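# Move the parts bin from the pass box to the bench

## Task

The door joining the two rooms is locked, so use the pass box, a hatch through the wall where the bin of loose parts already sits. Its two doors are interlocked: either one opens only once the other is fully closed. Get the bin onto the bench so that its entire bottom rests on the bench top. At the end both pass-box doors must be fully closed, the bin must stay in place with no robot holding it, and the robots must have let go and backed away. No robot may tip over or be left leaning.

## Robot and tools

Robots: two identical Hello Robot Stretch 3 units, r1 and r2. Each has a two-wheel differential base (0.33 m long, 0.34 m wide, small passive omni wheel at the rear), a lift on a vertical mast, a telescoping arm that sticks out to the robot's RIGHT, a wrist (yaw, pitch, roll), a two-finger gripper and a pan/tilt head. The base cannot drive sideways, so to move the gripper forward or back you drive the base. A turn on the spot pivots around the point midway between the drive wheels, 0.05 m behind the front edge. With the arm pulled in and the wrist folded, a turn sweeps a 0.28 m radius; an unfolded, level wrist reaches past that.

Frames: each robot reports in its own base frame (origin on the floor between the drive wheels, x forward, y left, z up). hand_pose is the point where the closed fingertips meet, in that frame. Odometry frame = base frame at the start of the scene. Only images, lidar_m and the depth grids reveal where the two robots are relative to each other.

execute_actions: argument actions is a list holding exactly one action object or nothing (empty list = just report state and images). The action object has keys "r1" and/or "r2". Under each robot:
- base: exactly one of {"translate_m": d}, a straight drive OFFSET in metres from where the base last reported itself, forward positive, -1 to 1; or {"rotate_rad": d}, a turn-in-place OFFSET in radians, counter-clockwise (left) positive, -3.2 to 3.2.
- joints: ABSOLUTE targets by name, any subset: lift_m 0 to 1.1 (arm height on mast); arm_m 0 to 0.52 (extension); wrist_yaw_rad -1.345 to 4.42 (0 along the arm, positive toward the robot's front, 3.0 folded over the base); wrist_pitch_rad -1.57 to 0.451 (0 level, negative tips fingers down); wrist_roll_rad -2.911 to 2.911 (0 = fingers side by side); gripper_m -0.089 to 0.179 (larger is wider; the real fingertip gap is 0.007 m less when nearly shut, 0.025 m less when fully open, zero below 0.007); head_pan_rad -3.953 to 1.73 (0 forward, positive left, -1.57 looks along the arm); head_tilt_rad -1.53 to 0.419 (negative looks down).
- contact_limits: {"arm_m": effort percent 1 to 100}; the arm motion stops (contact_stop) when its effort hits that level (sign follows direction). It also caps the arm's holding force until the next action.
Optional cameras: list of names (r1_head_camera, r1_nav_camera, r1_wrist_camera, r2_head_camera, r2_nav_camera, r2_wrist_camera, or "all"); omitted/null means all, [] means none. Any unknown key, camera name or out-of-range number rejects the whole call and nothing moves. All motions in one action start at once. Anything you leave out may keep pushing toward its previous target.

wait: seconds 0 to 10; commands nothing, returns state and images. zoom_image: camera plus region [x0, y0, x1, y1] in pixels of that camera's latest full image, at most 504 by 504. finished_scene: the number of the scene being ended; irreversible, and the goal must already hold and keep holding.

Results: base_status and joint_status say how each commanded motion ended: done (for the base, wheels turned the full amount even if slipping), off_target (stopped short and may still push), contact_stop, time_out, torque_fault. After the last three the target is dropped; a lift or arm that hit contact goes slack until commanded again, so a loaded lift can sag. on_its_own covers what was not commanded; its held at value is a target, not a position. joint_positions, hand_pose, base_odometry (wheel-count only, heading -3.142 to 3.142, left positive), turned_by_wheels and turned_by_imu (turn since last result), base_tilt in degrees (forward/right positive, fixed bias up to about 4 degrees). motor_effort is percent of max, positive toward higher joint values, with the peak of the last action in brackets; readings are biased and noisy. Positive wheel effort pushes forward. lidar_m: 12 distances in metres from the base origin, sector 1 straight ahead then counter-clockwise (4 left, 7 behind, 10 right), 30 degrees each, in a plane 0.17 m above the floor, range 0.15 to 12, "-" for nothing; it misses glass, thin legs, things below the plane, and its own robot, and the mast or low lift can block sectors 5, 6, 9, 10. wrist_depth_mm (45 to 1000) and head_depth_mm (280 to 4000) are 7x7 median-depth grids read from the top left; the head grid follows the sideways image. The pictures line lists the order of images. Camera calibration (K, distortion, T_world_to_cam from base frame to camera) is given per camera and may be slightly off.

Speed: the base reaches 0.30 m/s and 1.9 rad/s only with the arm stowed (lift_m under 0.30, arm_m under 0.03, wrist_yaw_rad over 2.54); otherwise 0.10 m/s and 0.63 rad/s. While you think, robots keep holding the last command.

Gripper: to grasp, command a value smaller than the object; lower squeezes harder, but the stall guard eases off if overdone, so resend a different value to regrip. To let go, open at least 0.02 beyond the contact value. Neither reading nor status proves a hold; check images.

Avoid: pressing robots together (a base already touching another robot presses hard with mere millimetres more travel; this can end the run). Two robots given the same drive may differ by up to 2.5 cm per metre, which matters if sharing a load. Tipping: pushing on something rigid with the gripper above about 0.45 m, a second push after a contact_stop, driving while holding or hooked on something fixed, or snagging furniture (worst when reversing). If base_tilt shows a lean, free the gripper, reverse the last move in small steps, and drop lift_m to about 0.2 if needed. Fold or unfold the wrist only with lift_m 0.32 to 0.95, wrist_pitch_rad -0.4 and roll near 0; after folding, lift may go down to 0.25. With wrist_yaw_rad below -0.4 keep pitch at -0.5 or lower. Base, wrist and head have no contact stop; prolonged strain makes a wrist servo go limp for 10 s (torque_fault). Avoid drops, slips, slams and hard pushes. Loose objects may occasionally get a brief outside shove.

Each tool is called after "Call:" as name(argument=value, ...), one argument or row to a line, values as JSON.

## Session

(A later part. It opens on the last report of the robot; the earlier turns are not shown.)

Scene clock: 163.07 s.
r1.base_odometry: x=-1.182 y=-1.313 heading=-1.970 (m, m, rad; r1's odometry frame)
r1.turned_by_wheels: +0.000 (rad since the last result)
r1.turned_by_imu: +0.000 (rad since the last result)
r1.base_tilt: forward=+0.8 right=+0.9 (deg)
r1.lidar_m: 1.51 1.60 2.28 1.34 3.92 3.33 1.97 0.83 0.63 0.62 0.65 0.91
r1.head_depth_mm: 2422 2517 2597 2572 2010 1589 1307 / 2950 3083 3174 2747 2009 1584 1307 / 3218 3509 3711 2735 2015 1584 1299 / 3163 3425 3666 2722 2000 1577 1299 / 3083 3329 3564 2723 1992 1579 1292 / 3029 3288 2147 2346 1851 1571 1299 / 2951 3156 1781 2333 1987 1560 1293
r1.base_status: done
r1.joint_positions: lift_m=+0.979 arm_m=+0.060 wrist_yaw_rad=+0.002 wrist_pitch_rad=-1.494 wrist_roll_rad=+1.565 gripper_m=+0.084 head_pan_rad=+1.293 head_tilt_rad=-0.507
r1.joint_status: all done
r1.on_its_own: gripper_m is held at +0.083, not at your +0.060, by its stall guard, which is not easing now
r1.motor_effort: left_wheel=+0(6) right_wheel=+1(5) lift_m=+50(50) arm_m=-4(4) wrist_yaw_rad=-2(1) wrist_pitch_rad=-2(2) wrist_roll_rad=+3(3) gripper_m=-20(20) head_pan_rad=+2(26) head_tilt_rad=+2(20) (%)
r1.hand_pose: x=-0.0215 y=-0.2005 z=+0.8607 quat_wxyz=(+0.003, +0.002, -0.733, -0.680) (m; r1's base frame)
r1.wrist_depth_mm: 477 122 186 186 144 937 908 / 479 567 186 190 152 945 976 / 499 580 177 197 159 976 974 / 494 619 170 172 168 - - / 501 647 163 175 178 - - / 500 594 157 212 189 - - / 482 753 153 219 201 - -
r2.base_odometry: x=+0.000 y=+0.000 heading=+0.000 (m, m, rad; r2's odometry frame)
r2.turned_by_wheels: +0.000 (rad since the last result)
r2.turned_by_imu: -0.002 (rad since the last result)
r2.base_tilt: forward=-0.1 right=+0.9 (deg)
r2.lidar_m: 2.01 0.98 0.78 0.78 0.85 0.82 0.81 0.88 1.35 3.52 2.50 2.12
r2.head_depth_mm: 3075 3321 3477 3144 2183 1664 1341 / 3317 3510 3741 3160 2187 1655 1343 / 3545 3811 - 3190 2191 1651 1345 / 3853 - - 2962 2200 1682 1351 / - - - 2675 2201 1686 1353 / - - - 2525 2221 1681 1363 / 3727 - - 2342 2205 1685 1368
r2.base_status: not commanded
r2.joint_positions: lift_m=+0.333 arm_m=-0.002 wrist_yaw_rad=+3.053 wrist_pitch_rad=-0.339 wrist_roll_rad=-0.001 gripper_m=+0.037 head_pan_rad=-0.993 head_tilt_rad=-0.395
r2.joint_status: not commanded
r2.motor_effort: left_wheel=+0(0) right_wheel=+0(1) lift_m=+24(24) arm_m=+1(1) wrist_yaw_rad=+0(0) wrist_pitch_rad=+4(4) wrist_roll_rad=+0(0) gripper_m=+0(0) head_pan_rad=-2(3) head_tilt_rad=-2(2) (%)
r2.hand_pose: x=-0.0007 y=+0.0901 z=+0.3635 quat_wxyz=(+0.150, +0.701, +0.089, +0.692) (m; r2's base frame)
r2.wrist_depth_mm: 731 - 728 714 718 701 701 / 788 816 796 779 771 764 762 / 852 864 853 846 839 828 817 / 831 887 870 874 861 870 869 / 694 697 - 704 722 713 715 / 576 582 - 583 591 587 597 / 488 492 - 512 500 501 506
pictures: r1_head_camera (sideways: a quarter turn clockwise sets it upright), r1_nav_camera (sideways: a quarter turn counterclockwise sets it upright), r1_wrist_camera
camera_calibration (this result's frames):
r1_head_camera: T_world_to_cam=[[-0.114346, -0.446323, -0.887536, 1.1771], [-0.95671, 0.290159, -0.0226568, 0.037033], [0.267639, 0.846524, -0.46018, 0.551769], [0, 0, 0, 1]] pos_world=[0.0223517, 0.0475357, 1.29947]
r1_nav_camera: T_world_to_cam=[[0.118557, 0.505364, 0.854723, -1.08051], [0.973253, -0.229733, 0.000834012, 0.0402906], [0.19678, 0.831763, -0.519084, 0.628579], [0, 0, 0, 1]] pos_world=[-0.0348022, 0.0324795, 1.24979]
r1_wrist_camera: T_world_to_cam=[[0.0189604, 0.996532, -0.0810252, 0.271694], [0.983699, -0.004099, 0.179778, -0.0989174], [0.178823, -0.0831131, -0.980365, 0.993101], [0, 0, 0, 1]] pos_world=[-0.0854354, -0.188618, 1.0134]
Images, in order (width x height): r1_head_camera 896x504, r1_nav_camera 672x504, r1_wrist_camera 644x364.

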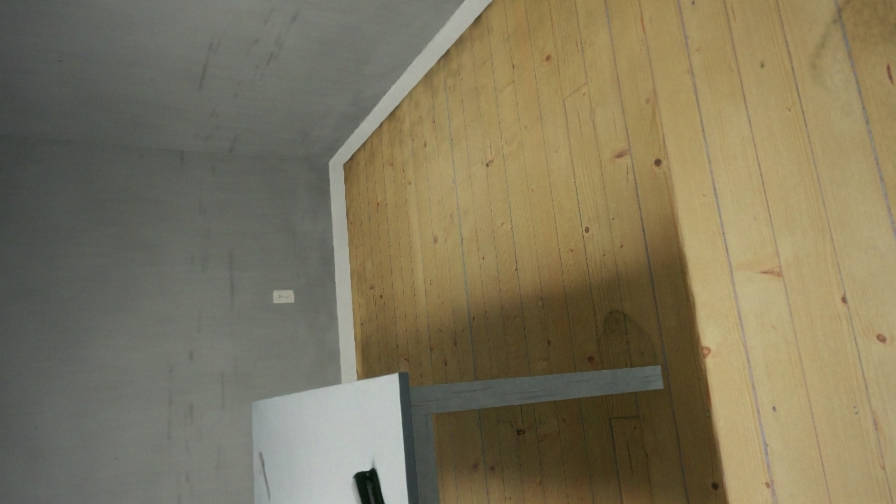

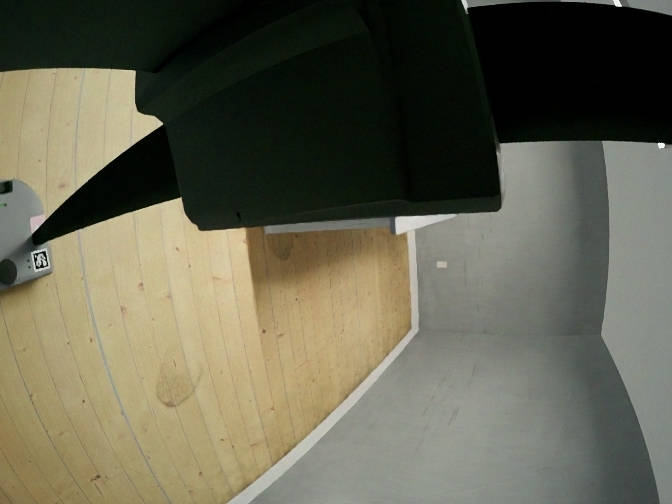

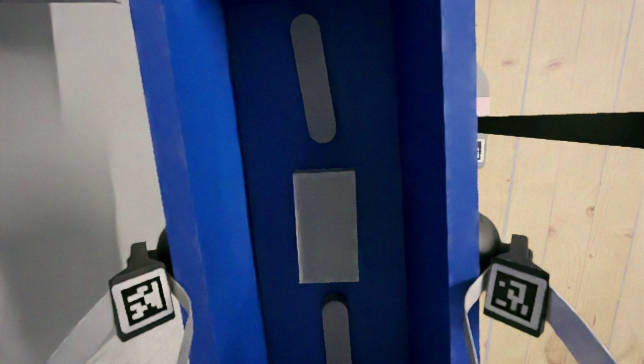

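Call:
execute_actions(
  actions=[
    {"r1":{"base":{"rotate_rad":1.57},"joints":{"lift_m":1.03,"head_pan_rad":0.3,"head_tilt_rad":-0.6}}},
  ],
  cameras=["r1_head_camera","r1_nav_camera"],
)

Call:
execute_actions(
  actions=[
    {"r1":{"base":{"translate_m":0.8}}},
  ],
  cameras=["r1_head_camera","r1_nav_camera"],
)

Scene clock: 180.00 s.
r1.base_odometry: x=-1.182 y=-1.313 heading=-0.400 (m, m, rad; r1's odometry frame)
r1.turned_by_wheels: +1.570 (rad since the last result)
r1.turned_by_imu: +1.587 (rad since the last result)
r1.base_tilt: forward=+0.8 right=+0.9 (deg)
r1.lidar_m: 1.34 1.47 3.37 1.98 0.83 0.63 0.62 0.65 0.91 1.51 1.59 2.27
r1.head_depth_mm: 2962 3098 1437 2199 1768 1487 1244 / 3045 3176 1419 2367 1761 1477 1240 / 3145 2557 1523 2356 1833 1482 1241 / 3244 3526 1608 2354 1807 1475 1239 / 3343 3688 2844 2164 1800 1472 1237 / 3481 3845 3311 2339 1802 1470 1231 / 3600 - 3331 2328 1796 1459 1230
r1.base_status: done
r1.joint_positions: lift_m=+1.029 arm_m=+0.060 wrist_yaw_rad=+0.002 wrist_pitch_rad=-1.494 wrist_roll_rad=+1.565 gripper_m=+0.084 head_pan_rad=+0.307 head_tilt_rad=-0.592
r1.joint_status: all done
r1.on_its_own: gripper_m is held at +0.083, not at your +0.060, by its stall guard, which is not easing now
r1.motor_effort: left_wheel=-2(6) right_wheel=+3(6) lift_m=+50(51) arm_m=-4(4) wrist_yaw_rad=-2(1) wrist_pitch_rad=-2(1) wrist_roll_rad=+3(3) gripper_m=-21(21) head_pan_rad=-2(30) head_tilt_rad=-3(8) (%)
r1.hand_pose: x=-0.0215 y=-0.2006 z=+0.9107 quat_wxyz=(+0.003, +0.002, -0.733, -0.680) (m; r1's base frame)
r1.wrist_depth_mm: - 122 187 186 144 994 986 / - - 185 190 151 - - / - - 177 196 159 - - / - - 169 172 168 - - / - - 163 175 178 - - / - - 157 212 187 - - / - - 152 218 201 - -
r2.base_odometry: x=+0.000 y=+0.000 heading=+0.000 (m, m, rad; r2's odometry frame)
r2.turned_by_wheels: +0.000 (rad since the last result)
r2.turned_by_imu: -0.004 (rad since the last result)
r2.base_tilt: forward=+0.0 right=+1.1 (deg)
r2.lidar_m: 2.01 0.98 0.79 0.78 0.85 0.82 0.81 0.88 1.35 3.51 2.49 2.12
r2.head_depth_mm: 3114 3256 3465 3167 2175 1658 1335 / 3331 3538 3805 3168 2184 1659 1348 / 3583 3785 - 3148 2197 1677 1346 / 3815 - - 2940 2208 1680 1345 / - - - 2681 2223 1672 1351 / - - - 2541 2210 1681 1350 / 3815 - - 2349 2217 1686 1371
r2.base_status: not commanded
r2.joint_positions: lift_m=+0.333 arm_m=-0.002 wrist_yaw_rad=+3.053 wrist_pitch_rad=-0.339 wrist_roll_rad=-0.001 gripper_m=+0.037 head_pan_rad=-0.993 head_tilt_rad=-0.395
r2.joint_status: not commanded
r2.motor_effort: left_wheel=+0(0) right_wheel=-2(0) lift_m=+24(24) arm_m=+0(1) wrist_yaw_rad=+0(1) wrist_pitch_rad=+4(4) wrist_roll_rad=+1(1) gripper_m=+0(0) head_pan_rad=-2(3) head_tilt_rad=-2(2) (%)
r2.hand_pose: x=-0.0007 y=+0.0901 z=+0.3635 quat_wxyz=(+0.150, +0.701, +0.089, +0.692) (m; r2's base frame)
r2.wrist_depth_mm: 738 - 714 719 708 715 706 / 791 793 781 779 773 761 753 / 832 873 850 847 822 828 809 / 833 869 871 878 857 854 856 / 692 691 - 707 712 722 716 / 579 579 - 579 590 590 595 / 490 495 - 512 506 505 514
pictures: r1_head_camera (sideways: a quarter turn clockwise sets it upright), r1_nav_camera (sideways: a quarter turn counterclockwise sets it upright)
camera_calibration (this result's frames):
r1_head_camera: T_world_to_cam=[[-0.505579, -0.173512, -0.845153, 1.12421], [-0.288428, 0.957201, -0.0239758, 0.0346711], [0.813142, 0.231644, -0.533987, 0.644474], [0, 0, 0, 1]] pos_world=[0.0543296, 0.012589, 1.2951]
r1_nav_camera: T_world_to_cam=[[0.554263, 0.201705, 0.807532, -1.02164], [0.345953, -0.938247, -0.00309556, 0.0492329], [0.75704, 0.281084, -0.589816, 0.717186], [0, 0, 0, 1]] pos_world=[0.0062876, 0.0506736, 1.24817]
Images, in order (width x height): r1_head_camera 896x504, r1_nav_camera 672x504.

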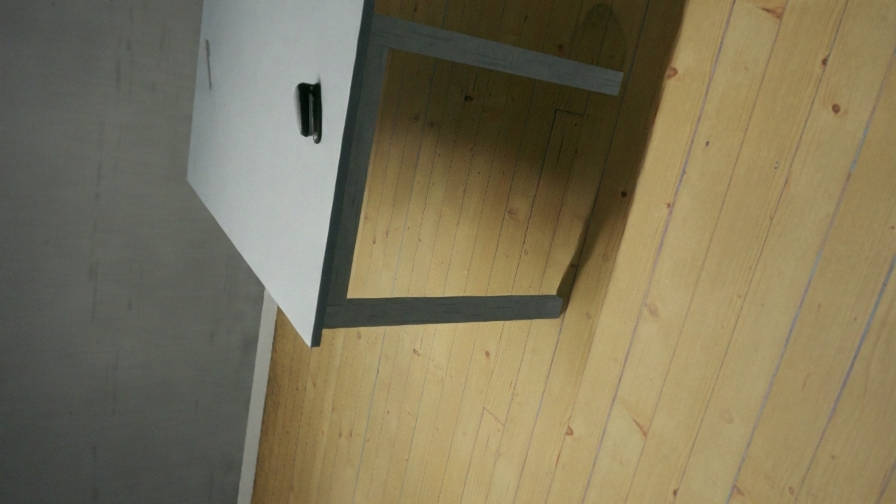

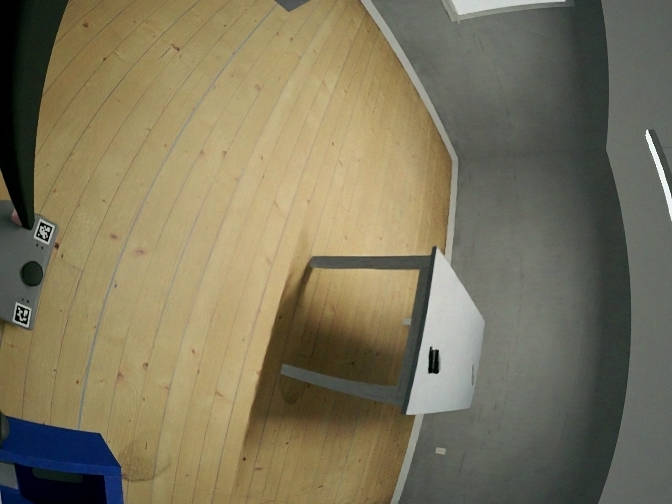

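Scene clock: 188.93 s.
r1.base_odometry: x=-0.445 y=-1.624 heading=-0.400 (m, m, rad; r1's odometry frame)
r1.turned_by_wheels: +0.000 (rad since the last result)
r1.turned_by_imu: +0.000 (rad since the last result)
r1.base_tilt: forward=+0.8 right=+0.9 (deg)
r1.lidar_m: 0.54 0.77 3.31 3.20 1.90 1.45 1.42 1.48 1.59 1.55 1.64 2.34
r1.head_depth_mm: 2316 2523 1437 994 760 671 1189 / 2395 2594 1434 987 757 1212 1162 / 2457 2678 1422 982 756 1401 1245 / 2571 2781 1407 982 754 1437 1240 / 2641 2913 1405 977 776 1468 1236 / 2762 3010 3204 973 802 1465 1232 / 2840 3148 3307 972 829 1102 1195
r1.base_status: done
r1.joint_positions: lift_m=+1.029 arm_m=+0.060 wrist_yaw_rad=+0.002 wrist_pitch_rad=-1.494 wrist_roll_rad=+1.565 gripper_m=+0.084 head_pan_rad=+0.307 head_tilt_rad=-0.593
r1.joint_status: not commanded
r1.on_its_own: gripper_m is held at +0.083, not at your +0.060, by its stall guard, which is not easing now
r1.motor_effort: left_wheel=-2(4) right_wheel=+2(6) lift_m=+50(50) arm_m=-4(4) wrist_yaw_rad=+0(1) wrist_pitch_rad=-2(2) wrist_roll_rad=+3(3) gripper_m=-21(20) head_pan_rad=-3(2) head_tilt_rad=-3(2) (%)
r1.hand_pose: x=-0.0215 y=-0.2006 z=+0.9107 quat_wxyz=(+0.003, +0.002, -0.733, -0.680) (m; r1's base frame)
r1.wrist_depth_mm: - 123 186 186 144 968 978 / - - 185 191 151 995 988 / - - 178 197 159 - - / - - 170 172 168 - - / - - 163 175 178 - - / - - 157 213 188 - - / - - 152 217 201 - -
r2.base_odometry: x=+0.000 y=+0.000 heading=+0.000 (m, m, rad; r2's odometry frame)
r2.turned_by_wheels: +0.000 (rad since the last result)
r2.turned_by_imu: -0.002 (rad since the last result)
r2.base_tilt: forward=-0.1 right=+1.1 (deg)
r2.lidar_m: 2.01 0.98 0.78 0.78 0.85 0.82 0.81 0.88 1.35 3.50 2.49 2.13
r2.head_depth_mm: 3117 3288 3494 3180 2179 1657 1341 / 3331 3585 3754 3151 2186 1660 1347 / 3512 3779 - 3178 2177 1674 1343 / 3762 - - 2935 2204 1673 1357 / - - - 2680 2203 1675 1357 / - - - 2540 2213 1686 1357 / 3792 - - 2346 2231 1681 1357
r2.base_status: not commanded
r2.joint_positions: lift_m=+0.333 arm_m=-0.002 wrist_yaw_rad=+3.053 wrist_pitch_rad=-0.339 wrist_roll_rad=-0.001 gripper_m=+0.037 head_pan_rad=-0.993 head_tilt_rad=-0.395
r2.joint_status: not commanded
r2.motor_effort: left_wheel=+0(0) right_wheel=-1(1) lift_m=+24(24) arm_m=+1(1) wrist_yaw_rad=+0(0) wrist_pitch_rad=+4(4) wrist_roll_rad=+1(0) gripper_m=+0(0) head_pan_rad=-2(2) head_tilt_rad=-1(2) (%)
r2.hand_pose: x=-0.0007 y=+0.0901 z=+0.3635 quat_wxyz=(+0.150, +0.701, +0.089, +0.692) (m; r2's base frame)
r2.wrist_depth_mm: 733 - 720 716 713 711 700 / 807 815 790 778 765 763 760 / 861 857 841 842 831 832 815 / 824 869 894 887 854 855 868 / 686 696 - 701 722 705 721 / 571 578 - 587 589 590 596 / 487 492 - 515 499 507 505
pictures: r1_head_camera (sideways: a quarter turn clockwise sets it upright), r1_nav_camera (sideways: a quarter turn counterclockwise sets it upright)
camera_calibration (this result's frames):
r1_head_camera: T_world_to_cam=[[-0.505657, -0.173535, -0.845101, 1.12415], [-0.288427, 0.957202, -0.0239772, 0.0346729], [0.813093, 0.231626, -0.534068, 0.64458], [0, 0, 0, 1]] pos_world=[0.054329, 0.0125886, 1.2951]
r1_nav_camera: T_world_to_cam=[[0.554338, 0.201727, 0.807475, -1.02157], [0.34595, -0.938248, -0.00309999, 0.0492387], [0.756987, 0.281064, -0.589893, 0.717287], [0, 0, 0, 1]] pos_world=[0.00628283, 0.050672, 1.24817]
Images, in order (width x height): r1_head_camera 896x504, r1_nav_camera 672x504.

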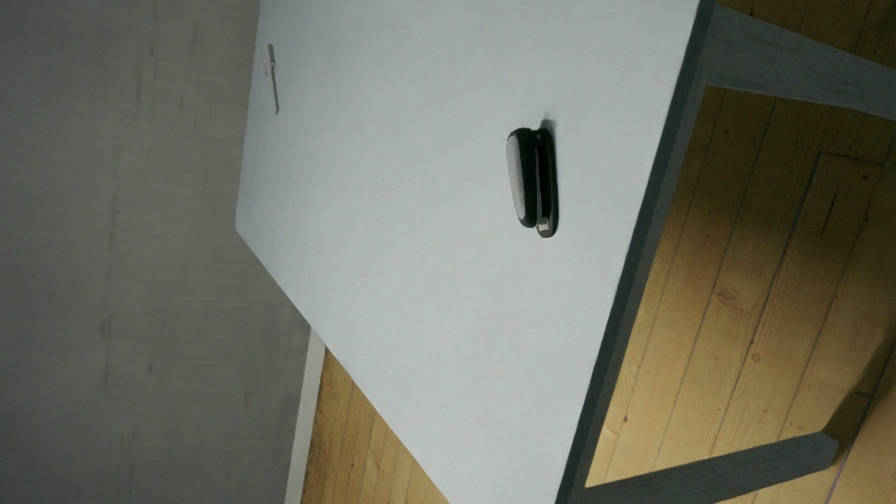

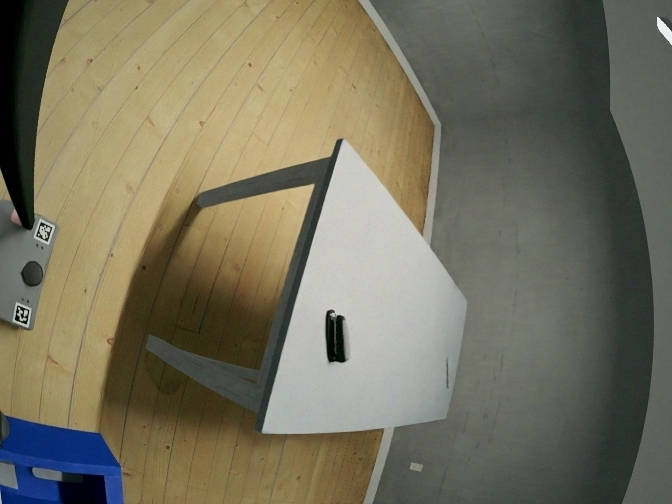

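Call:
execute_actions(
  actions=[
    {"r1":{"base":{"rotate_rad":1.57},"joints":{"head_pan_rad":-1.2,"head_tilt_rad":-0.7}}},
  ],
  cameras=[],
)

Call:
execute_actions(
  actions=[
    {"r1":{"base":{"translate_m":0.37}}},
  ],
  cameras=[],
)

Call:
execute_actions(
  actions=[
    {"r1":{"joints":{"arm_m":0.51,"head_pan_rad":-1.57}}},
  ],
  cameras=["r1_head_camera","r1_nav_camera","r1_wrist_camera"],
)

Scene clock: 206.63 s.
r1.base_odometry: x=-0.445 y=-1.624 heading=+1.170 (m, m, rad; r1's odometry frame)
r1.turned_by_wheels: +1.570 (rad since the last result)
r1.turned_by_imu: +1.587 (rad since the last result)
r1.base_tilt: forward=+0.8 right=+0.9 (deg)
r1.lidar_m: 3.22 1.91 1.45 1.42 1.47 1.60 1.55 1.64 2.33 0.54 0.77 3.32
r1.head_depth_mm: 2357 1722 1146 861 717 - - / 2450 1711 1139 801 716 - 373 / 2540 1688 1135 851 747 1380 387 / 2643 2865 1129 849 1518 396 377 / 2772 3078 1120 845 1559 398 364 / 2902 3232 2673 843 1635 1313 1128 / 3005 3355 2649 873 1052 1333 1175
r1.base_status: done
r1.joint_positions: lift_m=+1.029 arm_m=+0.060 wrist_yaw_rad=+0.002 wrist_pitch_rad=-1.494 wrist_roll_rad=+1.565 gripper_m=+0.087 head_pan_rad=-1.193 head_tilt_rad=-0.691
r1.joint_status: all done
r1.on_its_own: gripper_m is held at +0.086, not at your +0.060, by its stall guard, which is not easing now
r1.motor_effort: left_wheel=-2(7) right_wheel=+3(5) lift_m=+50(50) arm_m=-4(4) wrist_yaw_rad=-1(2) wrist_pitch_rad=-2(2) wrist_roll_rad=+3(3) gripper_m=-20(19) head_pan_rad=-4(31) head_tilt_rad=-3(11) (%)
r1.hand_pose: x=-0.0215 y=-0.2006 z=+0.9107 quat_wxyz=(+0.003, +0.002, -0.733, -0.680) (m; r1's base frame)
r1.wrist_depth_mm: - 123 187 185 144 - 967 / - 496 186 191 151 - 976 / 405 498 177 197 160 - - / 384 - 170 171 167 - - / 383 - 162 175 178 - - / 372 - 157 212 188 - - / 371 - 152 219 200 - -
r2.base_odometry: x=+0.000 y=+0.000 heading=+0.000 (m, m, rad; r2's odometry frame)
r2.turned_by_wheels: +0.000 (rad since the last result)
r2.turned_by_imu: -0.005 (rad since the last result)
r2.base_tilt: forward=-0.1 right=+1.0 (deg)
r2.lidar_m: 2.01 0.98 0.79 0.78 0.85 0.82 0.81 0.88 1.35 3.51 2.50 2.12
r2.head_depth_mm: 3094 3255 3469 3114 2171 1661 1338 / 3335 3558 3729 3168 2180 1670 1345 / 3572 3795 - 3171 2181 1669 1349 / 3828 - - 2934 2184 1675 1351 / - - - 2650 2203 1681 1351 / - - - 2521 2205 1689 1353 / 3757 - - 2325 2229 1687 1361
r2.base_status: not commanded
r2.joint_positions: lift_m=+0.333 arm_m=-0.002 wrist_yaw_rad=+3.053 wrist_pitch_rad=-0.339 wrist_roll_rad=-0.001 gripper_m=+0.037 head_pan_rad=-0.993 head_tilt_rad=-0.395
r2.joint_status: not commanded
r2.motor_effort: left_wheel=+0(0) right_wheel=-1(1) lift_m=+24(24) arm_m=+1(1) wrist_yaw_rad=+0(0) wrist_pitch_rad=+4(4) wrist_roll_rad=+1(0) gripper_m=+0(0) head_pan_rad=-3(2) head_tilt_rad=-2(2) (%)
r2.hand_pose: x=-0.0007 y=+0.0901 z=+0.3635 quat_wxyz=(+0.150, +0.701, +0.089, +0.692) (m; r2's base frame)
r2.wrist_depth_mm: 739 - 724 729 715 708 706 / 791 795 782 781 775 759 746 / 824 861 856 839 850 824 817 / 826 877 883 873 863 862 860 / 697 694 - 711 711 722 726 / 577 577 - 586 594 594 595 / 492 490 - 520 504 504 509
pictures: none
No camera images: the call's "cameras" was empty. Leave "cameras" out to get every camera's image.

Scene clock: 211.27 s.
r1.base_odometry: x=-0.300 y=-1.284 heading=+1.170 (m, m, rad; r1's odometry frame)
r1.turned_by_wheels: +0.000 (rad since the last result)
r1.turned_by_imu: +0.000 (rad since the last result)
r1.base_tilt: forward=+0.8 right=+0.9 (deg)
r1.lidar_m: 2.85 1.88 1.42 1.40 1.47 1.97 1.92 2.02 0.70 0.59 0.59 2.91
r1.head_depth_mm: 2375 1720 1149 860 719 - - / 2472 2690 1139 856 726 - 373 / 2583 2863 2727 851 780 1160 387 / 2665 2983 2713 2045 857 396 377 / 2787 3121 2699 2036 1646 398 364 / 2917 3240 2691 2045 1641 1368 1126 / 3047 3353 2676 2030 1630 1363 1173
r1.base_status: done
r1.joint_positions: lift_m=+1.029 arm_m=+0.060 wrist_yaw_rad=+0.002 wrist_pitch_rad=-1.494 wrist_roll_rad=+1.565 gripper_m=+0.087 head_pan_rad=-1.193 head_tilt_rad=-0.691
r1.joint_status: not commanded
r1.on_its_own: gripper_m is held at +0.086, not at your +0.060, by its stall guard, which is not easing now
r1.motor_effort: left_wheel=-1(3) right_wheel=+2(7) lift_m=+50(50) arm_m=-4(3) wrist_yaw_rad=-3(1) wrist_pitch_rad=-2(2) wrist_roll_rad=+3(3) gripper_m=-19(19) head_pan_rad=-2(2) head_tilt_rad=-2(3) (%)
r1.hand_pose: x=-0.0215 y=-0.2006 z=+0.9107 quat_wxyz=(+0.003, +0.002, -0.733, -0.680) (m; r1's base frame)
r1.wrist_depth_mm: - 122 186 187 144 993 977 / - - 186 192 151 - - / - - 178 196 159 - - / - - 169 172 168 - - / 427 - 163 175 177 - - / 434 533 157 212 189 - - / 378 - 152 219 201 - -
r2.base_odometry: x=+0.000 y=+0.000 heading=+0.000 (m, m, rad; r2's odometry frame)
r2.turned_by_wheels: +0.000 (rad since the last result)
r2.turned_by_imu: -0.001 (rad since the last result)
r2.base_tilt: forward=-0.2 right=+1.1 (deg)
r2.lidar_m: 2.01 0.98 0.79 0.78 0.85 0.82 0.81 0.88 1.35 3.51 2.49 2.12
r2.head_depth_mm: 3106 3265 3479 3130 2163 1662 1345 / 3339 3553 3751 3186 2174 1664 1342 / 3623 3773 - 3166 2173 1668 1349 / 3833 - - 2957 2191 1680 1348 / - - - 2659 2205 1675 1350 / - - - 2535 2235 1687 1364 / 3791 - - 2335 2214 1687 1361
r2.base_status: not commanded
r2.joint_positions: lift_m=+0.333 arm_m=-0.002 wrist_yaw_rad=+3.053 wrist_pitch_rad=-0.339 wrist_roll_rad=-0.001 gripper_m=+0.037 head_pan_rad=-0.993 head_tilt_rad=-0.395
r2.joint_status: not commanded
r2.motor_effort: left_wheel=+0(0) right_wheel=-1(0) lift_m=+24(24) arm_m=+1(1) wrist_yaw_rad=+0(0) wrist_pitch_rad=+5(4) wrist_roll_rad=+0(1) gripper_m=+0(0) head_pan_rad=-2(3) head_tilt_rad=-2(2) (%)
r2.hand_pose: x=-0.0007 y=+0.0901 z=+0.3635 quat_wxyz=(+0.150, +0.701, +0.089, +0.692) (m; r2's base frame)
r2.wrist_depth_mm: 740 - 722 717 712 715 701 / 789 805 781 779 769 769 754 / 857 871 855 843 824 832 819 / 834 874 880 878 863 857 868 / 696 699 - 710 721 715 717 / 577 573 - 583 585 600 598 / 490 497 - 515 494 499 505
pictures: none
No camera images: the call's "cameras" was empty. Leave "cameras" out to get every camera's image.

Scene clock: 215.77 s.
r1.base_odometry: x=-0.300 y=-1.284 heading=+1.170 (m, m, rad; r1's odometry frame)
r1.turned_by_wheels: +0.000 (rad since the last result)
r1.turned_by_imu: +0.000 (rad since the last result)
r1.base_tilt: forward=+0.9 right=+0.9 (deg)
r1.lidar_m: 2.85 1.88 1.43 1.40 1.47 1.97 1.92 2.02 0.70 0.59 0.59 2.92
r1.head_depth_mm: 2329 1504 1148 816 751 1297 1163 / - 1691 1138 772 748 1380 1186 / - 1686 1128 688 761 1381 1186 / 2437 - 936 765 766 1376 1177 / 2439 2620 1117 674 773 1366 1174 / 2469 2757 2566 788 778 1016 1153 / 2481 2765 2669 2015 1542 1366 1169
r1.base_status: not commanded
r1.joint_positions: lift_m=+1.029 arm_m=+0.510 wrist_yaw_rad=+0.000 wrist_pitch_rad=-1.494 wrist_roll_rad=+1.566 gripper_m=+0.087 head_pan_rad=-1.563 head_tilt_rad=-0.692
r1.joint_status: all done
r1.on_its_own: gripper_m is held at +0.086, not at your +0.060, by its stall guard, which is not easing now
r1.motor_effort: left_wheel=-2(2) right_wheel=+2(2) lift_m=+50(50) arm_m=+3(3) wrist_yaw_rad=+0(1) wrist_pitch_rad=-2(2) wrist_roll_rad=+3(3) gripper_m=-20(20) head_pan_rad=-2(18) head_tilt_rad=-3(2) (%)
r1.hand_pose: x=-0.0215 y=-0.6500 z=+0.9107 quat_wxyz=(+0.002, +0.001, -0.733, -0.680) (m; r1's base frame)
r1.wrist_depth_mm: 302 122 187 186 144 960 985 / 311 303 185 191 152 - - / 321 318 177 197 160 - - / 332 325 170 172 168 - - / 343 337 163 175 178 - - / 356 345 157 213 189 - - / 368 362 152 218 201 - -
r2.base_odometry: x=+0.000 y=+0.000 heading=+0.000 (m, m, rad; r2's odometry frame)
r2.turned_by_wheels: +0.000 (rad since the last result)
r2.turned_by_imu: -0.001 (rad since the last result)
r2.base_tilt: forward=-0.2 right=+1.0 (deg)
r2.lidar_m: 2.01 0.98 0.78 0.78 0.85 0.82 0.81 0.88 1.35 3.51 2.49 2.12
r2.head_depth_mm: 3069 3231 3536 3150 2193 1651 1338 / 3349 3511 3796 3157 2178 1674 1343 / 3571 3900 - 3167 2193 1663 1343 / 3843 - - 2895 2207 1674 1345 / - - - 2661 2214 1683 1354 / - - - 2543 2221 1680 1361 / 3772 - - 2344 2223 1687 1360
r2.base_status: not commanded
r2.joint_positions: lift_m=+0.333 arm_m=-0.002 wrist_yaw_rad=+3.053 wrist_pitch_rad=-0.339 wrist_roll_rad=-0.001 gripper_m=+0.037 head_pan_rad=-0.993 head_tilt_rad=-0.395
r2.joint_status: not commanded
r2.motor_effort: left_wheel=+0(0) right_wheel=-1(1) lift_m=+24(24) arm_m=+1(1) wrist_yaw_rad=+0(0) wrist_pitch_rad=+4(4) wrist_roll_rad=+1(0) gripper_m=-1(0) head_pan_rad=-2(2) head_tilt_rad=-2(2) (%)
r2.hand_pose: x=-0.0007 y=+0.0901 z=+0.3635 quat_wxyz=(+0.150, +0.701, +0.089, +0.692) (m; r2's base frame)
r2.wrist_depth_mm: 724 - 721 720 711 708 697 / 792 796 787 766 781 750 751 / 848 853 839 834 829 834 824 / 832 870 894 871 863 870 859 / 695 696 - 706 716 718 727 / 570 579 - 579 589 596 592 / 492 495 - 512 502 505 512
pictures: r1_head_camera (sideways: a quarter turn clockwise sets it upright), r1_nav_camera (sideways: a quarter turn counterclockwise sets it upright), r1_wrist_camera
camera_calibration (this result's frames):
r1_head_camera: T_world_to_cam=[[-0.0173034, 0.615221, -0.788165, 1.04694], [0.999671, -0.00428426, -0.0252911, 0.0285229], [-0.0189363, -0.788343, -0.614944, 0.754873], [0, 0, 0, 1]] pos_world=[0.00389664, -0.0488757, 1.29009]
r1_nav_camera: T_world_to_cam=[[0.0298517, -0.666065, 0.745296, -0.937319], [-0.998549, -0.0532982, -0.00763677, 0.0633458], [0.0448095, -0.743987, -0.66669, 0.821531], [0, 0, 0, 1]] pos_world=[0.0544221, -0.00973053, 1.24677]
r1_wrist_camera: T_world_to_cam=[[0.0214958, 0.996481, -0.0810179, 0.723612], [0.983672, -0.00659701, 0.17985, -0.111446], [0.178682, -0.0835611, -0.980352, 1.00446], [0, 0, 0, 1]] pos_world=[-0.0854084, -0.637866, 1.0634]
Images, in order (width x height): r1_head_camera 896x504, r1_nav_camera 672x504, r1_wrist_camera 644x364.

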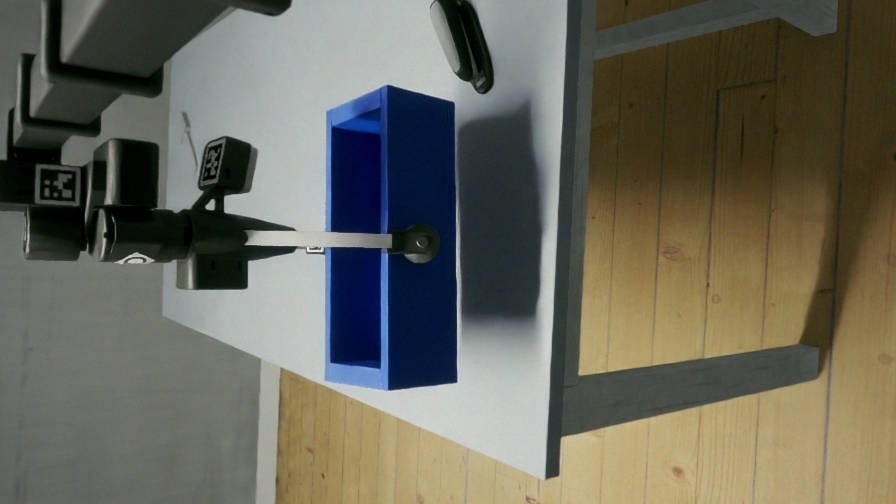

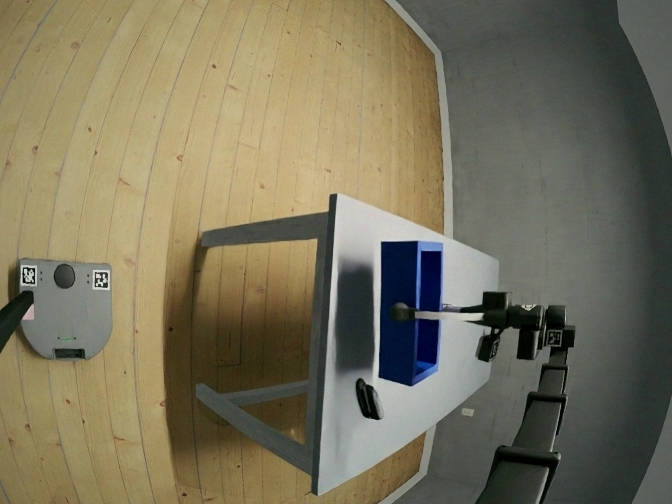

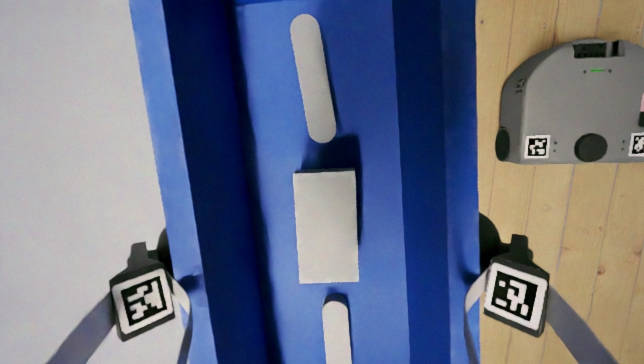

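Call:
execute_actions(
  actions=[
    {"r1":{"base":{"translate_m":-0.03},"joints":{"arm_m":0.52,"lift_m":1.0}}},
  ],
  cameras=["r1_head_camera"],
)

Call:
execute_actions(
  actions=[
    {"r1":{"joints":{"lift_m":0.975}}},
  ],
  cameras=["r1_head_camera"],
)

Scene clock: 223.73 s.
r1.base_odometry: x=-0.312 y=-1.311 heading=+1.170 (m, m, rad; r1's odometry frame)
r1.turned_by_wheels: +0.000 (rad since the last result)
r1.turned_by_imu: +0.000 (rad since the last result)
r1.base_tilt: forward=+0.8 right=+0.9 (deg)
r1.lidar_m: 2.88 1.88 1.43 1.40 1.48 1.93 1.89 1.99 0.67 1.91 0.60 2.95
r1.head_depth_mm: 2385 - 1051 814 750 1294 1146 / 2369 1492 1136 772 747 1388 1188 / 2379 1581 1127 717 761 1376 1182 / 2420 - 1077 741 765 1379 1181 / 2452 1670 1122 702 771 1373 1175 / 2461 2751 1228 786 775 1016 1147 / 2486 2781 2669 1895 799 1364 1171
r1.base_status: done
r1.joint_positions: lift_m=+1.000 arm_m=+0.520 wrist_yaw_rad=+0.000 wrist_pitch_rad=-1.494 wrist_roll_rad=+1.566 gripper_m=+0.087 head_pan_rad=-1.563 head_tilt_rad=-0.692
r1.joint_status: all done
r1.on_its_own: gripper_m is held at +0.086, not at your +0.060, by its stall guard, which is not easing now
r1.motor_effort: left_wheel=-1(6) right_wheel=+3(5) lift_m=+25(46) arm_m=+3(3) wrist_yaw_rad=+1(1) wrist_pitch_rad=-2(2) wrist_roll_rad=+3(3) gripper_m=-20(20) head_pan_rad=-2(2) head_tilt_rad=-4(4) (%)
r1.hand_pose: x=-0.0215 y=-0.6600 z=+0.8817 quat_wxyz=(+0.002, +0.001, -0.733, -0.680) (m; r1's base frame)
r1.wrist_depth_mm: 274 122 185 186 144 957 938 / 283 273 184 191 151 257 - / 291 284 177 197 159 262 - / 300 294 169 172 168 - - / 308 303 162 176 178 - - / 321 312 157 214 188 - - / 330 327 152 219 201 - -
r2.base_odometry: x=+0.000 y=+0.000 heading=+0.000 (m, m, rad; r2's odometry frame)
r2.turned_by_wheels: +0.000 (rad since the last result)
r2.turned_by_imu: -0.002 (rad since the last result)
r2.base_tilt: forward=-0.1 right=+1.0 (deg)
r2.lidar_m: 2.00 0.98 0.78 0.78 0.85 0.82 0.81 0.88 1.35 3.51 2.49 2.12
r2.head_depth_mm: 3080 3278 3446 3097 2169 1663 1351 / 3307 3516 3748 3191 2185 1654 1346 / 3537 3791 - 3185 2176 1667 1345 / 3820 - - 2957 2191 1664 1351 / - - - 2676 2222 1678 1355 / - - - 2566 2212 1678 1363 / 3750 - - 2318 2222 1688 1365
r2.base_status: not commanded
r2.joint_positions: lift_m=+0.333 arm_m=-0.002 wrist_yaw_rad=+3.053 wrist_pitch_rad=-0.339 wrist_roll_rad=-0.001 gripper_m=+0.037 head_pan_rad=-0.993 head_tilt_rad=-0.395
r2.joint_status: not commanded
r2.motor_effort: left_wheel=+0(0) right_wheel=-1(0) lift_m=+24(24) arm_m=+1(1) wrist_yaw_rad=+0(0) wrist_pitch_rad=+4(4) wrist_roll_rad=+0(0) gripper_m=+0(1) head_pan_rad=-2(2) head_tilt_rad=-2(2) (%)
r2.hand_pose: x=-0.0007 y=+0.0901 z=+0.3635 quat_wxyz=(+0.150, +0.701, +0.089, +0.692) (m; r2's base frame)
r2.wrist_depth_mm: 741 - 720 729 715 708 706 / 796 797 780 780 765 772 753 / 844 871 855 830 824 822 827 / 826 864 873 871 867 869 842 / 694 690 - 707 702 719 720 / 575 587 - 584 586 585 598 / 488 490 - 514 506 506 503
pictures: r1_head_camera (sideways: a quarter turn clockwise sets it upright)
camera_calibration (this result's frames):
r1_head_camera: T_world_to_cam=[[-0.0173034, 0.615221, -0.788165, 1.04694], [0.999671, -0.00428427, -0.0252911, 0.0285229], [-0.0189363, -0.788343, -0.614944, 0.754873], [0, 0, 0, 1]] pos_world=[0.00389664, -0.0488757, 1.29009]
Images, in order (width x height): r1_head_camera 896x504.

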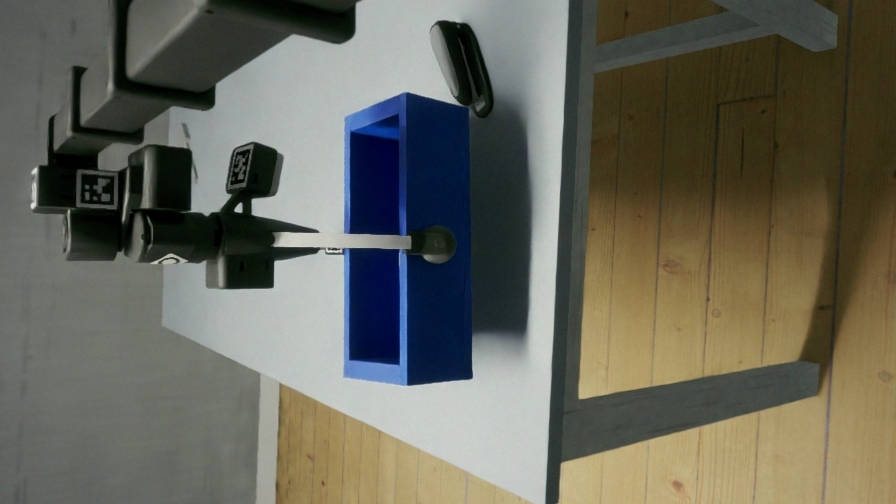

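Scene clock: 224.73 s.
r1.base_odometry: x=-0.312 y=-1.311 heading=+1.170 (m, m, rad; r1's odometry frame)
r1.turned_by_wheels: +0.000 (rad since the last result)
r1.turned_by_imu: +0.000 (rad since the last result)
r1.base_tilt: forward=+0.8 right=+0.9 (deg)
r1.lidar_m: 2.88 1.88 1.43 1.40 1.48 1.94 1.89 2.00 0.68 1.92 0.60 2.95
r1.head_depth_mm: 2426 2581 - 802 752 1294 1144 / 2383 - 1137 772 750 1384 1186 / 2394 1478 1080 734 759 1376 1185 / 2439 1733 1073 730 765 1375 1183 / 2463 1669 1116 717 770 1373 1177 / 2476 2739 1225 811 775 1014 1151 / 2480 2781 2678 1903 798 1363 1175
r1.base_status: not commanded
r1.joint_positions: lift_m=+0.975 arm_m=+0.520 wrist_yaw_rad=+0.000 wrist_pitch_rad=-1.494 wrist_roll_rad=+1.566 gripper_m=+0.087 head_pan_rad=-1.563 head_tilt_rad=-0.692
r1.joint_status: all done
r1.on_its_own: gripper_m is held at +0.086, not at your +0.060, by its stall guard, which is not easing now
r1.motor_effort: left_wheel=-1(1) right_wheel=+3(2) lift_m=+24(27) arm_m=+3(3) wrist_yaw_rad=-1(0) wrist_pitch_rad=-2(2) wrist_roll_rad=+3(3) gripper_m=-20(19) head_pan_rad=-3(3) head_tilt_rad=-1(2) (%)
r1.hand_pose: x=-0.0215 y=-0.6600 z=+0.8567 quat_wxyz=(+0.002, +0.001, -0.733, -0.680) (m; r1's base frame)
r1.wrist_depth_mm: 248 123 186 187 145 225 920 / 256 249 184 192 151 230 - / 263 259 176 197 160 238 - / 273 266 170 172 168 - - / 280 275 162 174 178 - - / 292 285 157 213 188 - - / 300 297 152 218 201 - -
r2.base_odometry: x=+0.000 y=+0.000 heading=+0.000 (m, m, rad; r2's odometry frame)
r2.turned_by_wheels: +0.000 (rad since the last result)
r2.turned_by_imu: +0.000 (rad since the last result)
r2.base_tilt: forward=-0.2 right=+1.1 (deg)
r2.lidar_m: 2.00 0.98 0.78 0.78 0.85 0.82 0.81 0.88 1.34 3.50 2.49 2.12
r2.head_depth_mm: 3098 3281 3451 3135 2162 1653 1347 / 3322 3480 3716 3159 2170 1654 1344 / 3518 3797 - 3175 2192 1673 1341 / 3879 - - 2918 2180 1672 1355 / - - - 2667 2186 1674 1358 / - - - 2536 2219 1685 1357 / 3788 - - 2331 2220 1687 1366
r2.base_status: not commanded
r2.joint_positions: lift_m=+0.333 arm_m=-0.002 wrist_yaw_rad=+3.053 wrist_pitch_rad=-0.339 wrist_roll_rad=-0.001 gripper_m=+0.037 head_pan_rad=-0.993 head_tilt_rad=-0.395
r2.joint_status: not commanded
r2.motor_effort: left_wheel=+0(0) right_wheel=-2(1) lift_m=+24(24) arm_m=+1(1) wrist_yaw_rad=+0(0) wrist_pitch_rad=+4(4) wrist_roll_rad=+1(0) gripper_m=+0(0) head_pan_rad=-2(2) head_tilt_rad=-2(2) (%)
r2.hand_pose: x=-0.0007 y=+0.0901 z=+0.3635 quat_wxyz=(+0.150, +0.701, +0.089, +0.692) (m; r2's base frame)
r2.wrist_depth_mm: 746 - 722 706 714 707 710 / 789 795 782 777 762 760 761 / 849 871 855 848 839 820 824 / 837 879 888 876 859 863 878 / 692 702 - 699 717 715 718 / 573 575 - 581 588 593 594 / 492 491 - 515 496 507 501
pictures: r1_head_camera (sideways: a quarter turn clockwise sets it upright)
camera_calibration (this result's frames):
r1_head_camera: T_world_to_cam=[[-0.0173035, 0.615221, -0.788165, 1.04694], [0.999671, -0.00428426, -0.0252911, 0.0285229], [-0.0189363, -0.788343, -0.614944, 0.754874], [0, 0, 0, 1]] pos_world=[0.00389664, -0.0488757, 1.29009]
Images, in order (width x height): r1_head_camera 896x504.

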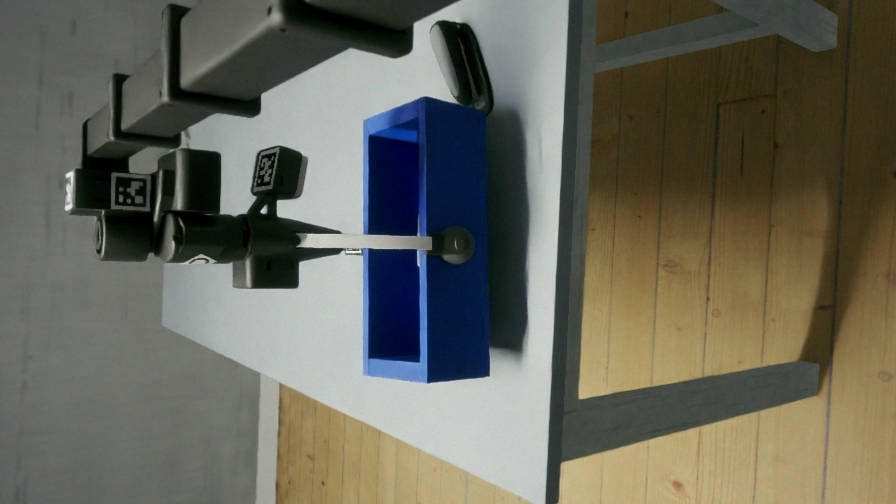

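Call:
execute_actions(
  actions=[
    {"r1":{"base":{"translate_m":0.05}}},
  ],
  cameras=[],
)

Call:
execute_actions(
  actions=[
    {"r1":{"joints":{"lift_m":0.94}}},
  ],
  cameras=["r1_head_camera"],
)

Scene clock: 230.73 s.
r1.base_odometry: x=-0.293 y=-1.265 heading=+1.170 (m, m, rad; r1's odometry frame)
r1.turned_by_wheels: +0.000 (rad since the last result)
r1.turned_by_imu: -0.001 (rad since the last result)
r1.base_tilt: forward=+0.9 right=+0.9 (deg)
r1.lidar_m: 2.83 1.88 1.43 1.40 1.47 1.99 1.94 2.05 0.71 0.58 0.59 2.90
r1.head_depth_mm: 2421 2590 - 789 750 1330 1171 / 2388 - 1134 772 750 1382 1189 / 2395 1479 1079 735 763 1378 1187 / 2404 1732 1071 730 770 1376 1180 / 2459 2623 1122 719 774 1342 1157 / 2465 2753 2683 810 779 1278 1174 / 2473 2786 2669 2014 1581 1358 1170
r1.base_status: done
r1.joint_positions: lift_m=+0.975 arm_m=+0.520 wrist_yaw_rad=+0.000 wrist_pitch_rad=-1.494 wrist_roll_rad=+1.566 gripper_m=+0.087 head_pan_rad=-1.563 head_tilt_rad=-0.692
r1.joint_status: not commanded
r1.on_its_own: gripper_m is held at +0.086, not at your +0.060, by its stall guard, which is not easing now
r1.motor_effort: left_wheel=-2(2) right_wheel=+2(7) lift_m=+25(24) arm_m=+3(3) wrist_yaw_rad=+0(0) wrist_pitch_rad=-1(2) wrist_roll_rad=+2(3) gripper_m=-20(19) head_pan_rad=-2(2) head_tilt_rad=-2(3) (%)
r1.hand_pose: x=-0.0215 y=-0.6600 z=+0.8567 quat_wxyz=(+0.002, +0.001, -0.733, -0.680) (m; r1's base frame)
r1.wrist_depth_mm: 248 122 187 186 144 227 928 / 255 249 185 191 151 231 - / 265 258 177 196 159 240 - / 273 265 169 172 167 - - / 282 274 163 175 177 - - / 289 282 157 212 189 - - / 302 295 153 219 201 - -
r2.base_odometry: x=+0.000 y=+0.000 heading=+0.000 (m, m, rad; r2's odometry frame)
r2.turned_by_wheels: +0.000 (rad since the last result)
r2.turned_by_imu: -0.002 (rad since the last result)
r2.base_tilt: forward=+0.0 right=+1.0 (deg)
r2.lidar_m: 2.01 0.98 0.79 0.78 0.85 0.82 0.81 0.88 1.35 3.50 2.49 2.12
r2.head_depth_mm: 3079 3242 3495 3152 2161 1650 1345 / 3345 3532 3792 3179 2182 1664 1347 / 3567 3877 - 3203 2188 1667 1348 / 3874 - - 2938 2216 1655 1345 / - - - 2664 2215 1677 1356 / - - - 2539 2210 1672 1352 / 3762 - - 2341 2214 1693 1357
r2.base_status: not commanded
r2.joint_positions: lift_m=+0.333 arm_m=-0.002 wrist_yaw_rad=+3.053 wrist_pitch_rad=-0.339 wrist_roll_rad=-0.001 gripper_m=+0.037 head_pan_rad=-0.993 head_tilt_rad=-0.395
r2.joint_status: not commanded
r2.motor_effort: left_wheel=+0(0) right_wheel=-1(1) lift_m=+24(24) arm_m=+1(1) wrist_yaw_rad=+0(0) wrist_pitch_rad=+5(4) wrist_roll_rad=+0(0) gripper_m=+0(0) head_pan_rad=-2(3) head_tilt_rad=-2(2) (%)
r2.hand_pose: x=-0.0007 y=+0.0901 z=+0.3635 quat_wxyz=(+0.150, +0.701, +0.089, +0.692) (m; r2's base frame)
r2.wrist_depth_mm: 742 - 720 723 711 710 703 / 797 800 784 771 768 766 760 / 840 859 841 828 818 830 809 / 830 885 893 866 859 873 870 / 689 692 - 701 712 720 718 / 576 574 - 582 590 588 601 / 488 490 - 516 501 504 504
pictures: none
No camera images: the call's "cameras" was empty. Leave "cameras" out to get every camera's image.

Scene clock: 231.87 s.
r1.base_odometry: x=-0.293 y=-1.265 heading=+1.170 (m, m, rad; r1's odometry frame)
r1.turned_by_wheels: +0.000 (rad since the last result)
r1.turned_by_imu: +0.000 (rad since the last result)
r1.base_tilt: forward=+0.8 right=+0.9 (deg)
r1.lidar_m: 2.83 1.88 1.43 1.39 1.47 1.99 1.94 2.05 0.71 0.58 0.59 2.90
r1.head_depth_mm: 2423 2563 - - 771 1329 1171 / 2443 2574 1089 784 750 1384 1186 / 2441 - 1085 751 763 1379 1184 / 2447 1800 1030 743 767 1377 1179 / 2472 2607 1119 735 774 1342 1158 / 2478 2773 2683 811 780 1283 1172 / 2486 2775 2666 2016 1589 1367 1170
r1.base_status: not commanded
r1.joint_positions: lift_m=+0.940 arm_m=+0.520 wrist_yaw_rad=+0.000 wrist_pitch_rad=-1.494 wrist_roll_rad=+1.566 gripper_m=+0.087 head_pan_rad=-1.563 head_tilt_rad=-0.692
r1.joint_status: all done
r1.on_its_own: gripper_m is held at +0.086, not at your +0.060, by its stall guard, which is not easing now
r1.motor_effort: left_wheel=-1(1) right_wheel=+2(3) lift_m=+25(27) arm_m=+3(3) wrist_yaw_rad=+0(0) wrist_pitch_rad=-2(2) wrist_roll_rad=+3(3) gripper_m=-19(20) head_pan_rad=-3(2) head_tilt_rad=-3(2) (%)
r1.hand_pose: x=-0.0215 y=-0.6600 z=+0.8217 quat_wxyz=(+0.002, +0.001, -0.733, -0.680) (m; r1's base frame)
r1.wrist_depth_mm: 212 122 187 186 145 193 884 / 220 213 185 191 151 197 - / 226 220 177 196 159 203 - / 232 229 169 172 168 210 995 / 241 235 163 175 178 - 996 / 249 245 157 213 188 - - / 260 254 152 218 201 - -
r2.base_odometry: x=+0.000 y=+0.000 heading=+0.000 (m, m, rad; r2's odometry frame)
r2.turned_by_wheels: +0.000 (rad since the last result)
r2.turned_by_imu: +0.000 (rad since the last result)
r2.base_tilt: forward=-0.1 right=+1.1 (deg)
r2.lidar_m: 2.01 0.98 0.78 0.78 0.85 0.82 0.81 0.88 1.35 3.51 2.49 2.12
r2.head_depth_mm: 3101 3345 3445 3150 2169 1653 1333 / 3346 3476 3802 3165 2170 1650 1340 / 3546 3822 - 3178 2181 1663 1345 / 3829 - - 2958 2193 1665 1347 / - - - 2663 2189 1683 1352 / - - - 2535 2201 1667 1358 / 3796 - - 2329 2234 1683 1359
r2.base_status: not commanded
r2.joint_positions: lift_m=+0.333 arm_m=-0.002 wrist_yaw_rad=+3.053 wrist_pitch_rad=-0.339 wrist_roll_rad=-0.001 gripper_m=+0.037 head_pan_rad=-0.993 head_tilt_rad=-0.395
r2.joint_status: not commanded
r2.motor_effort: left_wheel=+0(0) right_wheel=+0(2) lift_m=+24(24) arm_m=+0(1) wrist_yaw_rad=+0(0) wrist_pitch_rad=+5(4) wrist_roll_rad=+1(0) gripper_m=+0(0) head_pan_rad=-2(3) head_tilt_rad=-2(2) (%)
r2.hand_pose: x=-0.0007 y=+0.0901 z=+0.3635 quat_wxyz=(+0.150, +0.701, +0.089, +0.692) (m; r2's base frame)
r2.wrist_depth_mm: 749 - 731 728 717 701 713 / 793 803 781 782 768 763 753 / 849 860 849 838 821 824 826 / 839 873 880 867 863 867 865 / 691 692 - 710 711 721 709 / 573 571 - 577 589 595 589 / 493 496 - 514 500 502 507
pictures: r1_head_camera (sideways: a quarter turn clockwise sets it upright)
camera_calibration (this result's frames):
r1_head_camera: T_world_to_cam=[[-0.0173036, 0.615221, -0.788165, 1.04694], [0.999671, -0.00428403, -0.0252911, 0.0285229], [-0.0189361, -0.788343, -0.614944, 0.754873], [0, 0, 0, 1]] pos_world=[0.00389665, -0.0488757, 1.29009]
Images, in order (width x height): r1_head_camera 896x504.

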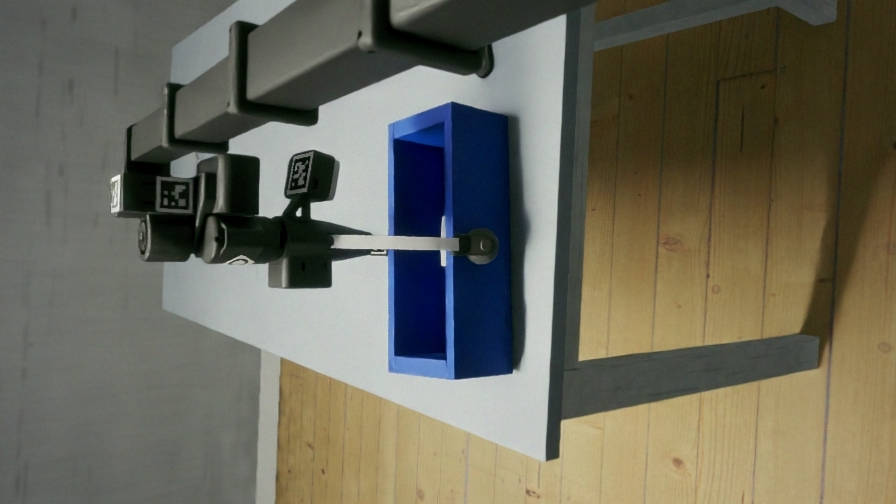

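Call:
execute_actions(
  actions=[
    {"r1":{"joints":{"lift_m":0.925}}},
  ],
  cameras=["r1_head_camera","r1_wrist_camera"],
)

Call:
execute_actions(
  actions=[
    {"r1":{"joints":{"gripper_m":0.179}}},
  ],
  cameras=[],
)

Call:
execute_actions(
  actions=[
    {"r1":{"joints":{"lift_m":1.06}}},
  ],
  cameras=[],
)

Call:
execute_actions(
  actions=[
    {"r1":{"joints":{"arm_m":0.0,"gripper_m":0.0}}},
  ],
  cameras=["r1_head_camera","r1_nav_camera"],
)

Scene clock: 238.57 s.
r1.base_odometry: x=-0.293 y=-1.265 heading=+1.169 (m, m, rad; r1's odometry frame)
r1.turned_by_wheels: +0.000 (rad since the last result)
r1.turned_by_imu: -0.001 (rad since the last result)
r1.base_tilt: forward=+0.8 right=+0.9 (deg)
r1.lidar_m: 2.83 1.87 1.43 1.40 1.47 1.98 1.94 2.04 0.71 0.59 0.59 2.90
r1.head_depth_mm: 2415 2565 - - 1320 1328 1169 / 2429 2591 1059 778 759 1383 1186 / 2448 - 1058 751 764 1380 1181 / 2466 1793 - 744 769 1379 1178 / 2458 2620 1119 782 776 1342 1154 / 2453 2744 2664 813 781 1283 1174 / 2484 2766 2684 2029 1590 1364 1173
r1.base_status: not commanded
r1.joint_positions: lift_m=+0.931 arm_m=+0.520 wrist_yaw_rad=+0.000 wrist_pitch_rad=-1.500 wrist_roll_rad=+1.566 gripper_m=+0.089 head_pan_rad=-1.563 head_tilt_rad=-0.692
r1.joint_status: lift_m contact_stop (moved -0.010 of -0.015)
r1.on_its_own: gripper_m is held at +0.089, not at your +0.060, by its stall guard, which is not easing now; lift_m is slack since a contact_stop, until your next command for it (your +0.925 is given up)
r1.motor_effort: left_wheel=-2(2) right_wheel=+5(4) lift_m=+33(33) arm_m=+1(3) wrist_yaw_rad=-1(1) wrist_pitch_rad=+0(2) wrist_roll_rad=+3(3) gripper_m=-21(22) head_pan_rad=-1(2) head_tilt_rad=-3(3) (%)
r1.hand_pose: x=-0.0215 y=-0.6586 z=+0.8120 quat_wxyz=(+0.002, +0.001, -0.731, -0.682) (m; r1's base frame)
r1.wrist_depth_mm: 204 118 183 182 136 186 894 / 212 126 188 188 143 190 - / 218 212 181 192 151 195 - / 225 218 175 169 160 202 958 / 231 226 169 173 170 210 985 / 239 233 163 212 181 - - / 249 245 158 218 193 - -
r2.base_odometry: x=+0.000 y=+0.000 heading=+0.000 (m, m, rad; r2's odometry frame)
r2.turned_by_wheels: +0.000 (rad since the last result)
r2.turned_by_imu: -0.002 (rad since the last result)
r2.base_tilt: forward=-0.1 right=+1.0 (deg)
r2.lidar_m: 2.01 0.98 0.78 0.78 0.85 0.82 0.81 0.88 1.34 3.50 2.49 2.13
r2.head_depth_mm: 3077 3249 3484 3128 2164 1662 1332 / 3242 3507 3812 3133 2175 1669 1346 / 3537 3838 - 3159 2190 1665 1345 / 3787 - - 2953 2209 1676 1350 / - - - 2662 2219 1684 1358 / - - - 2554 2217 1689 1356 / 3759 - - 2319 2216 1686 1369
r2.base_status: not commanded
r2.joint_positions: lift_m=+0.333 arm_m=-0.002 wrist_yaw_rad=+3.053 wrist_pitch_rad=-0.339 wrist_roll_rad=-0.001 gripper_m=+0.037 head_pan_rad=-0.993 head_tilt_rad=-0.395
r2.joint_status: not commanded
r2.motor_effort: left_wheel=+0(0) right_wheel=+0(0) lift_m=+24(24) arm_m=+0(1) wrist_yaw_rad=+0(1) wrist_pitch_rad=+4(4) wrist_roll_rad=+0(0) gripper_m=+0(0) head_pan_rad=-2(2) head_tilt_rad=-2(2) (%)
r2.hand_pose: x=-0.0007 y=+0.0901 z=+0.3635 quat_wxyz=(+0.150, +0.701, +0.089, +0.692) (m; r2's base frame)
r2.wrist_depth_mm: 722 - 727 717 716 711 699 / 791 804 789 764 772 759 754 / 866 861 845 827 827 821 814 / 833 861 876 861 867 858 858 / 688 692 - 699 712 717 726 / 572 575 - 585 589 589 594 / 489 496 - 511 504 509 507
pictures: r1_head_camera (sideways: a quarter turn clockwise sets it upright), r1_wrist_camera
camera_calibration (this result's frames):
r1_head_camera: T_world_to_cam=[[-0.0173037, 0.615476, -0.787966, 1.04668], [0.999671, -0.00427881, -0.025295, 0.0285279], [-0.01894, -0.788144, -0.615199, 0.755206], [0, 0, 0, 1]] pos_world=[0.00389648, -0.0488719, 1.29007]
r1_wrist_camera: T_world_to_cam=[[0.0211403, 0.996959, -0.0750066, 0.719688], [0.983675, -0.00733083, 0.179806, -0.0941947], [0.17871, -0.0775832, -0.980838, 0.911295], [0, 0, 0, 1]] pos_world=[-0.0854146, -0.647489, 0.964751]
Images, in order (width x height): r1_head_camera 896x504, r1_wrist_camera 644x364.

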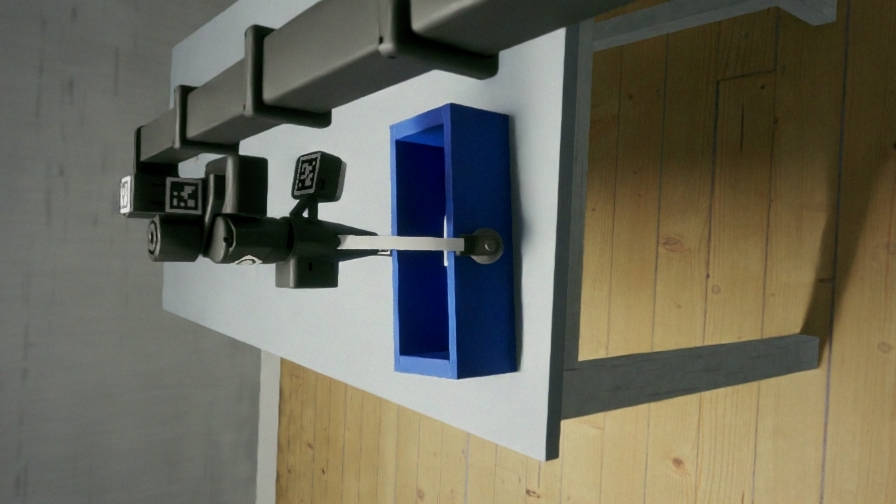

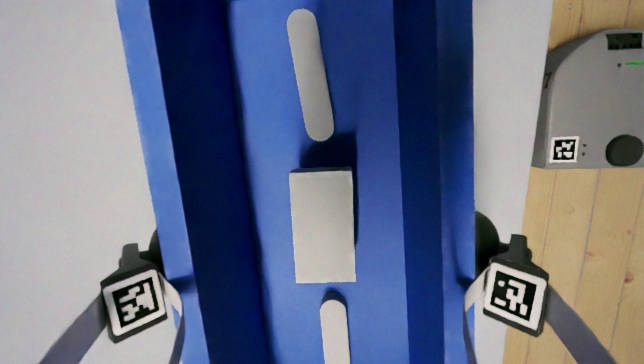

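not run: a stop came earlier in this reply.

not run: a stop came earlier in this reply.

not run: a stop came earlier in this reply.


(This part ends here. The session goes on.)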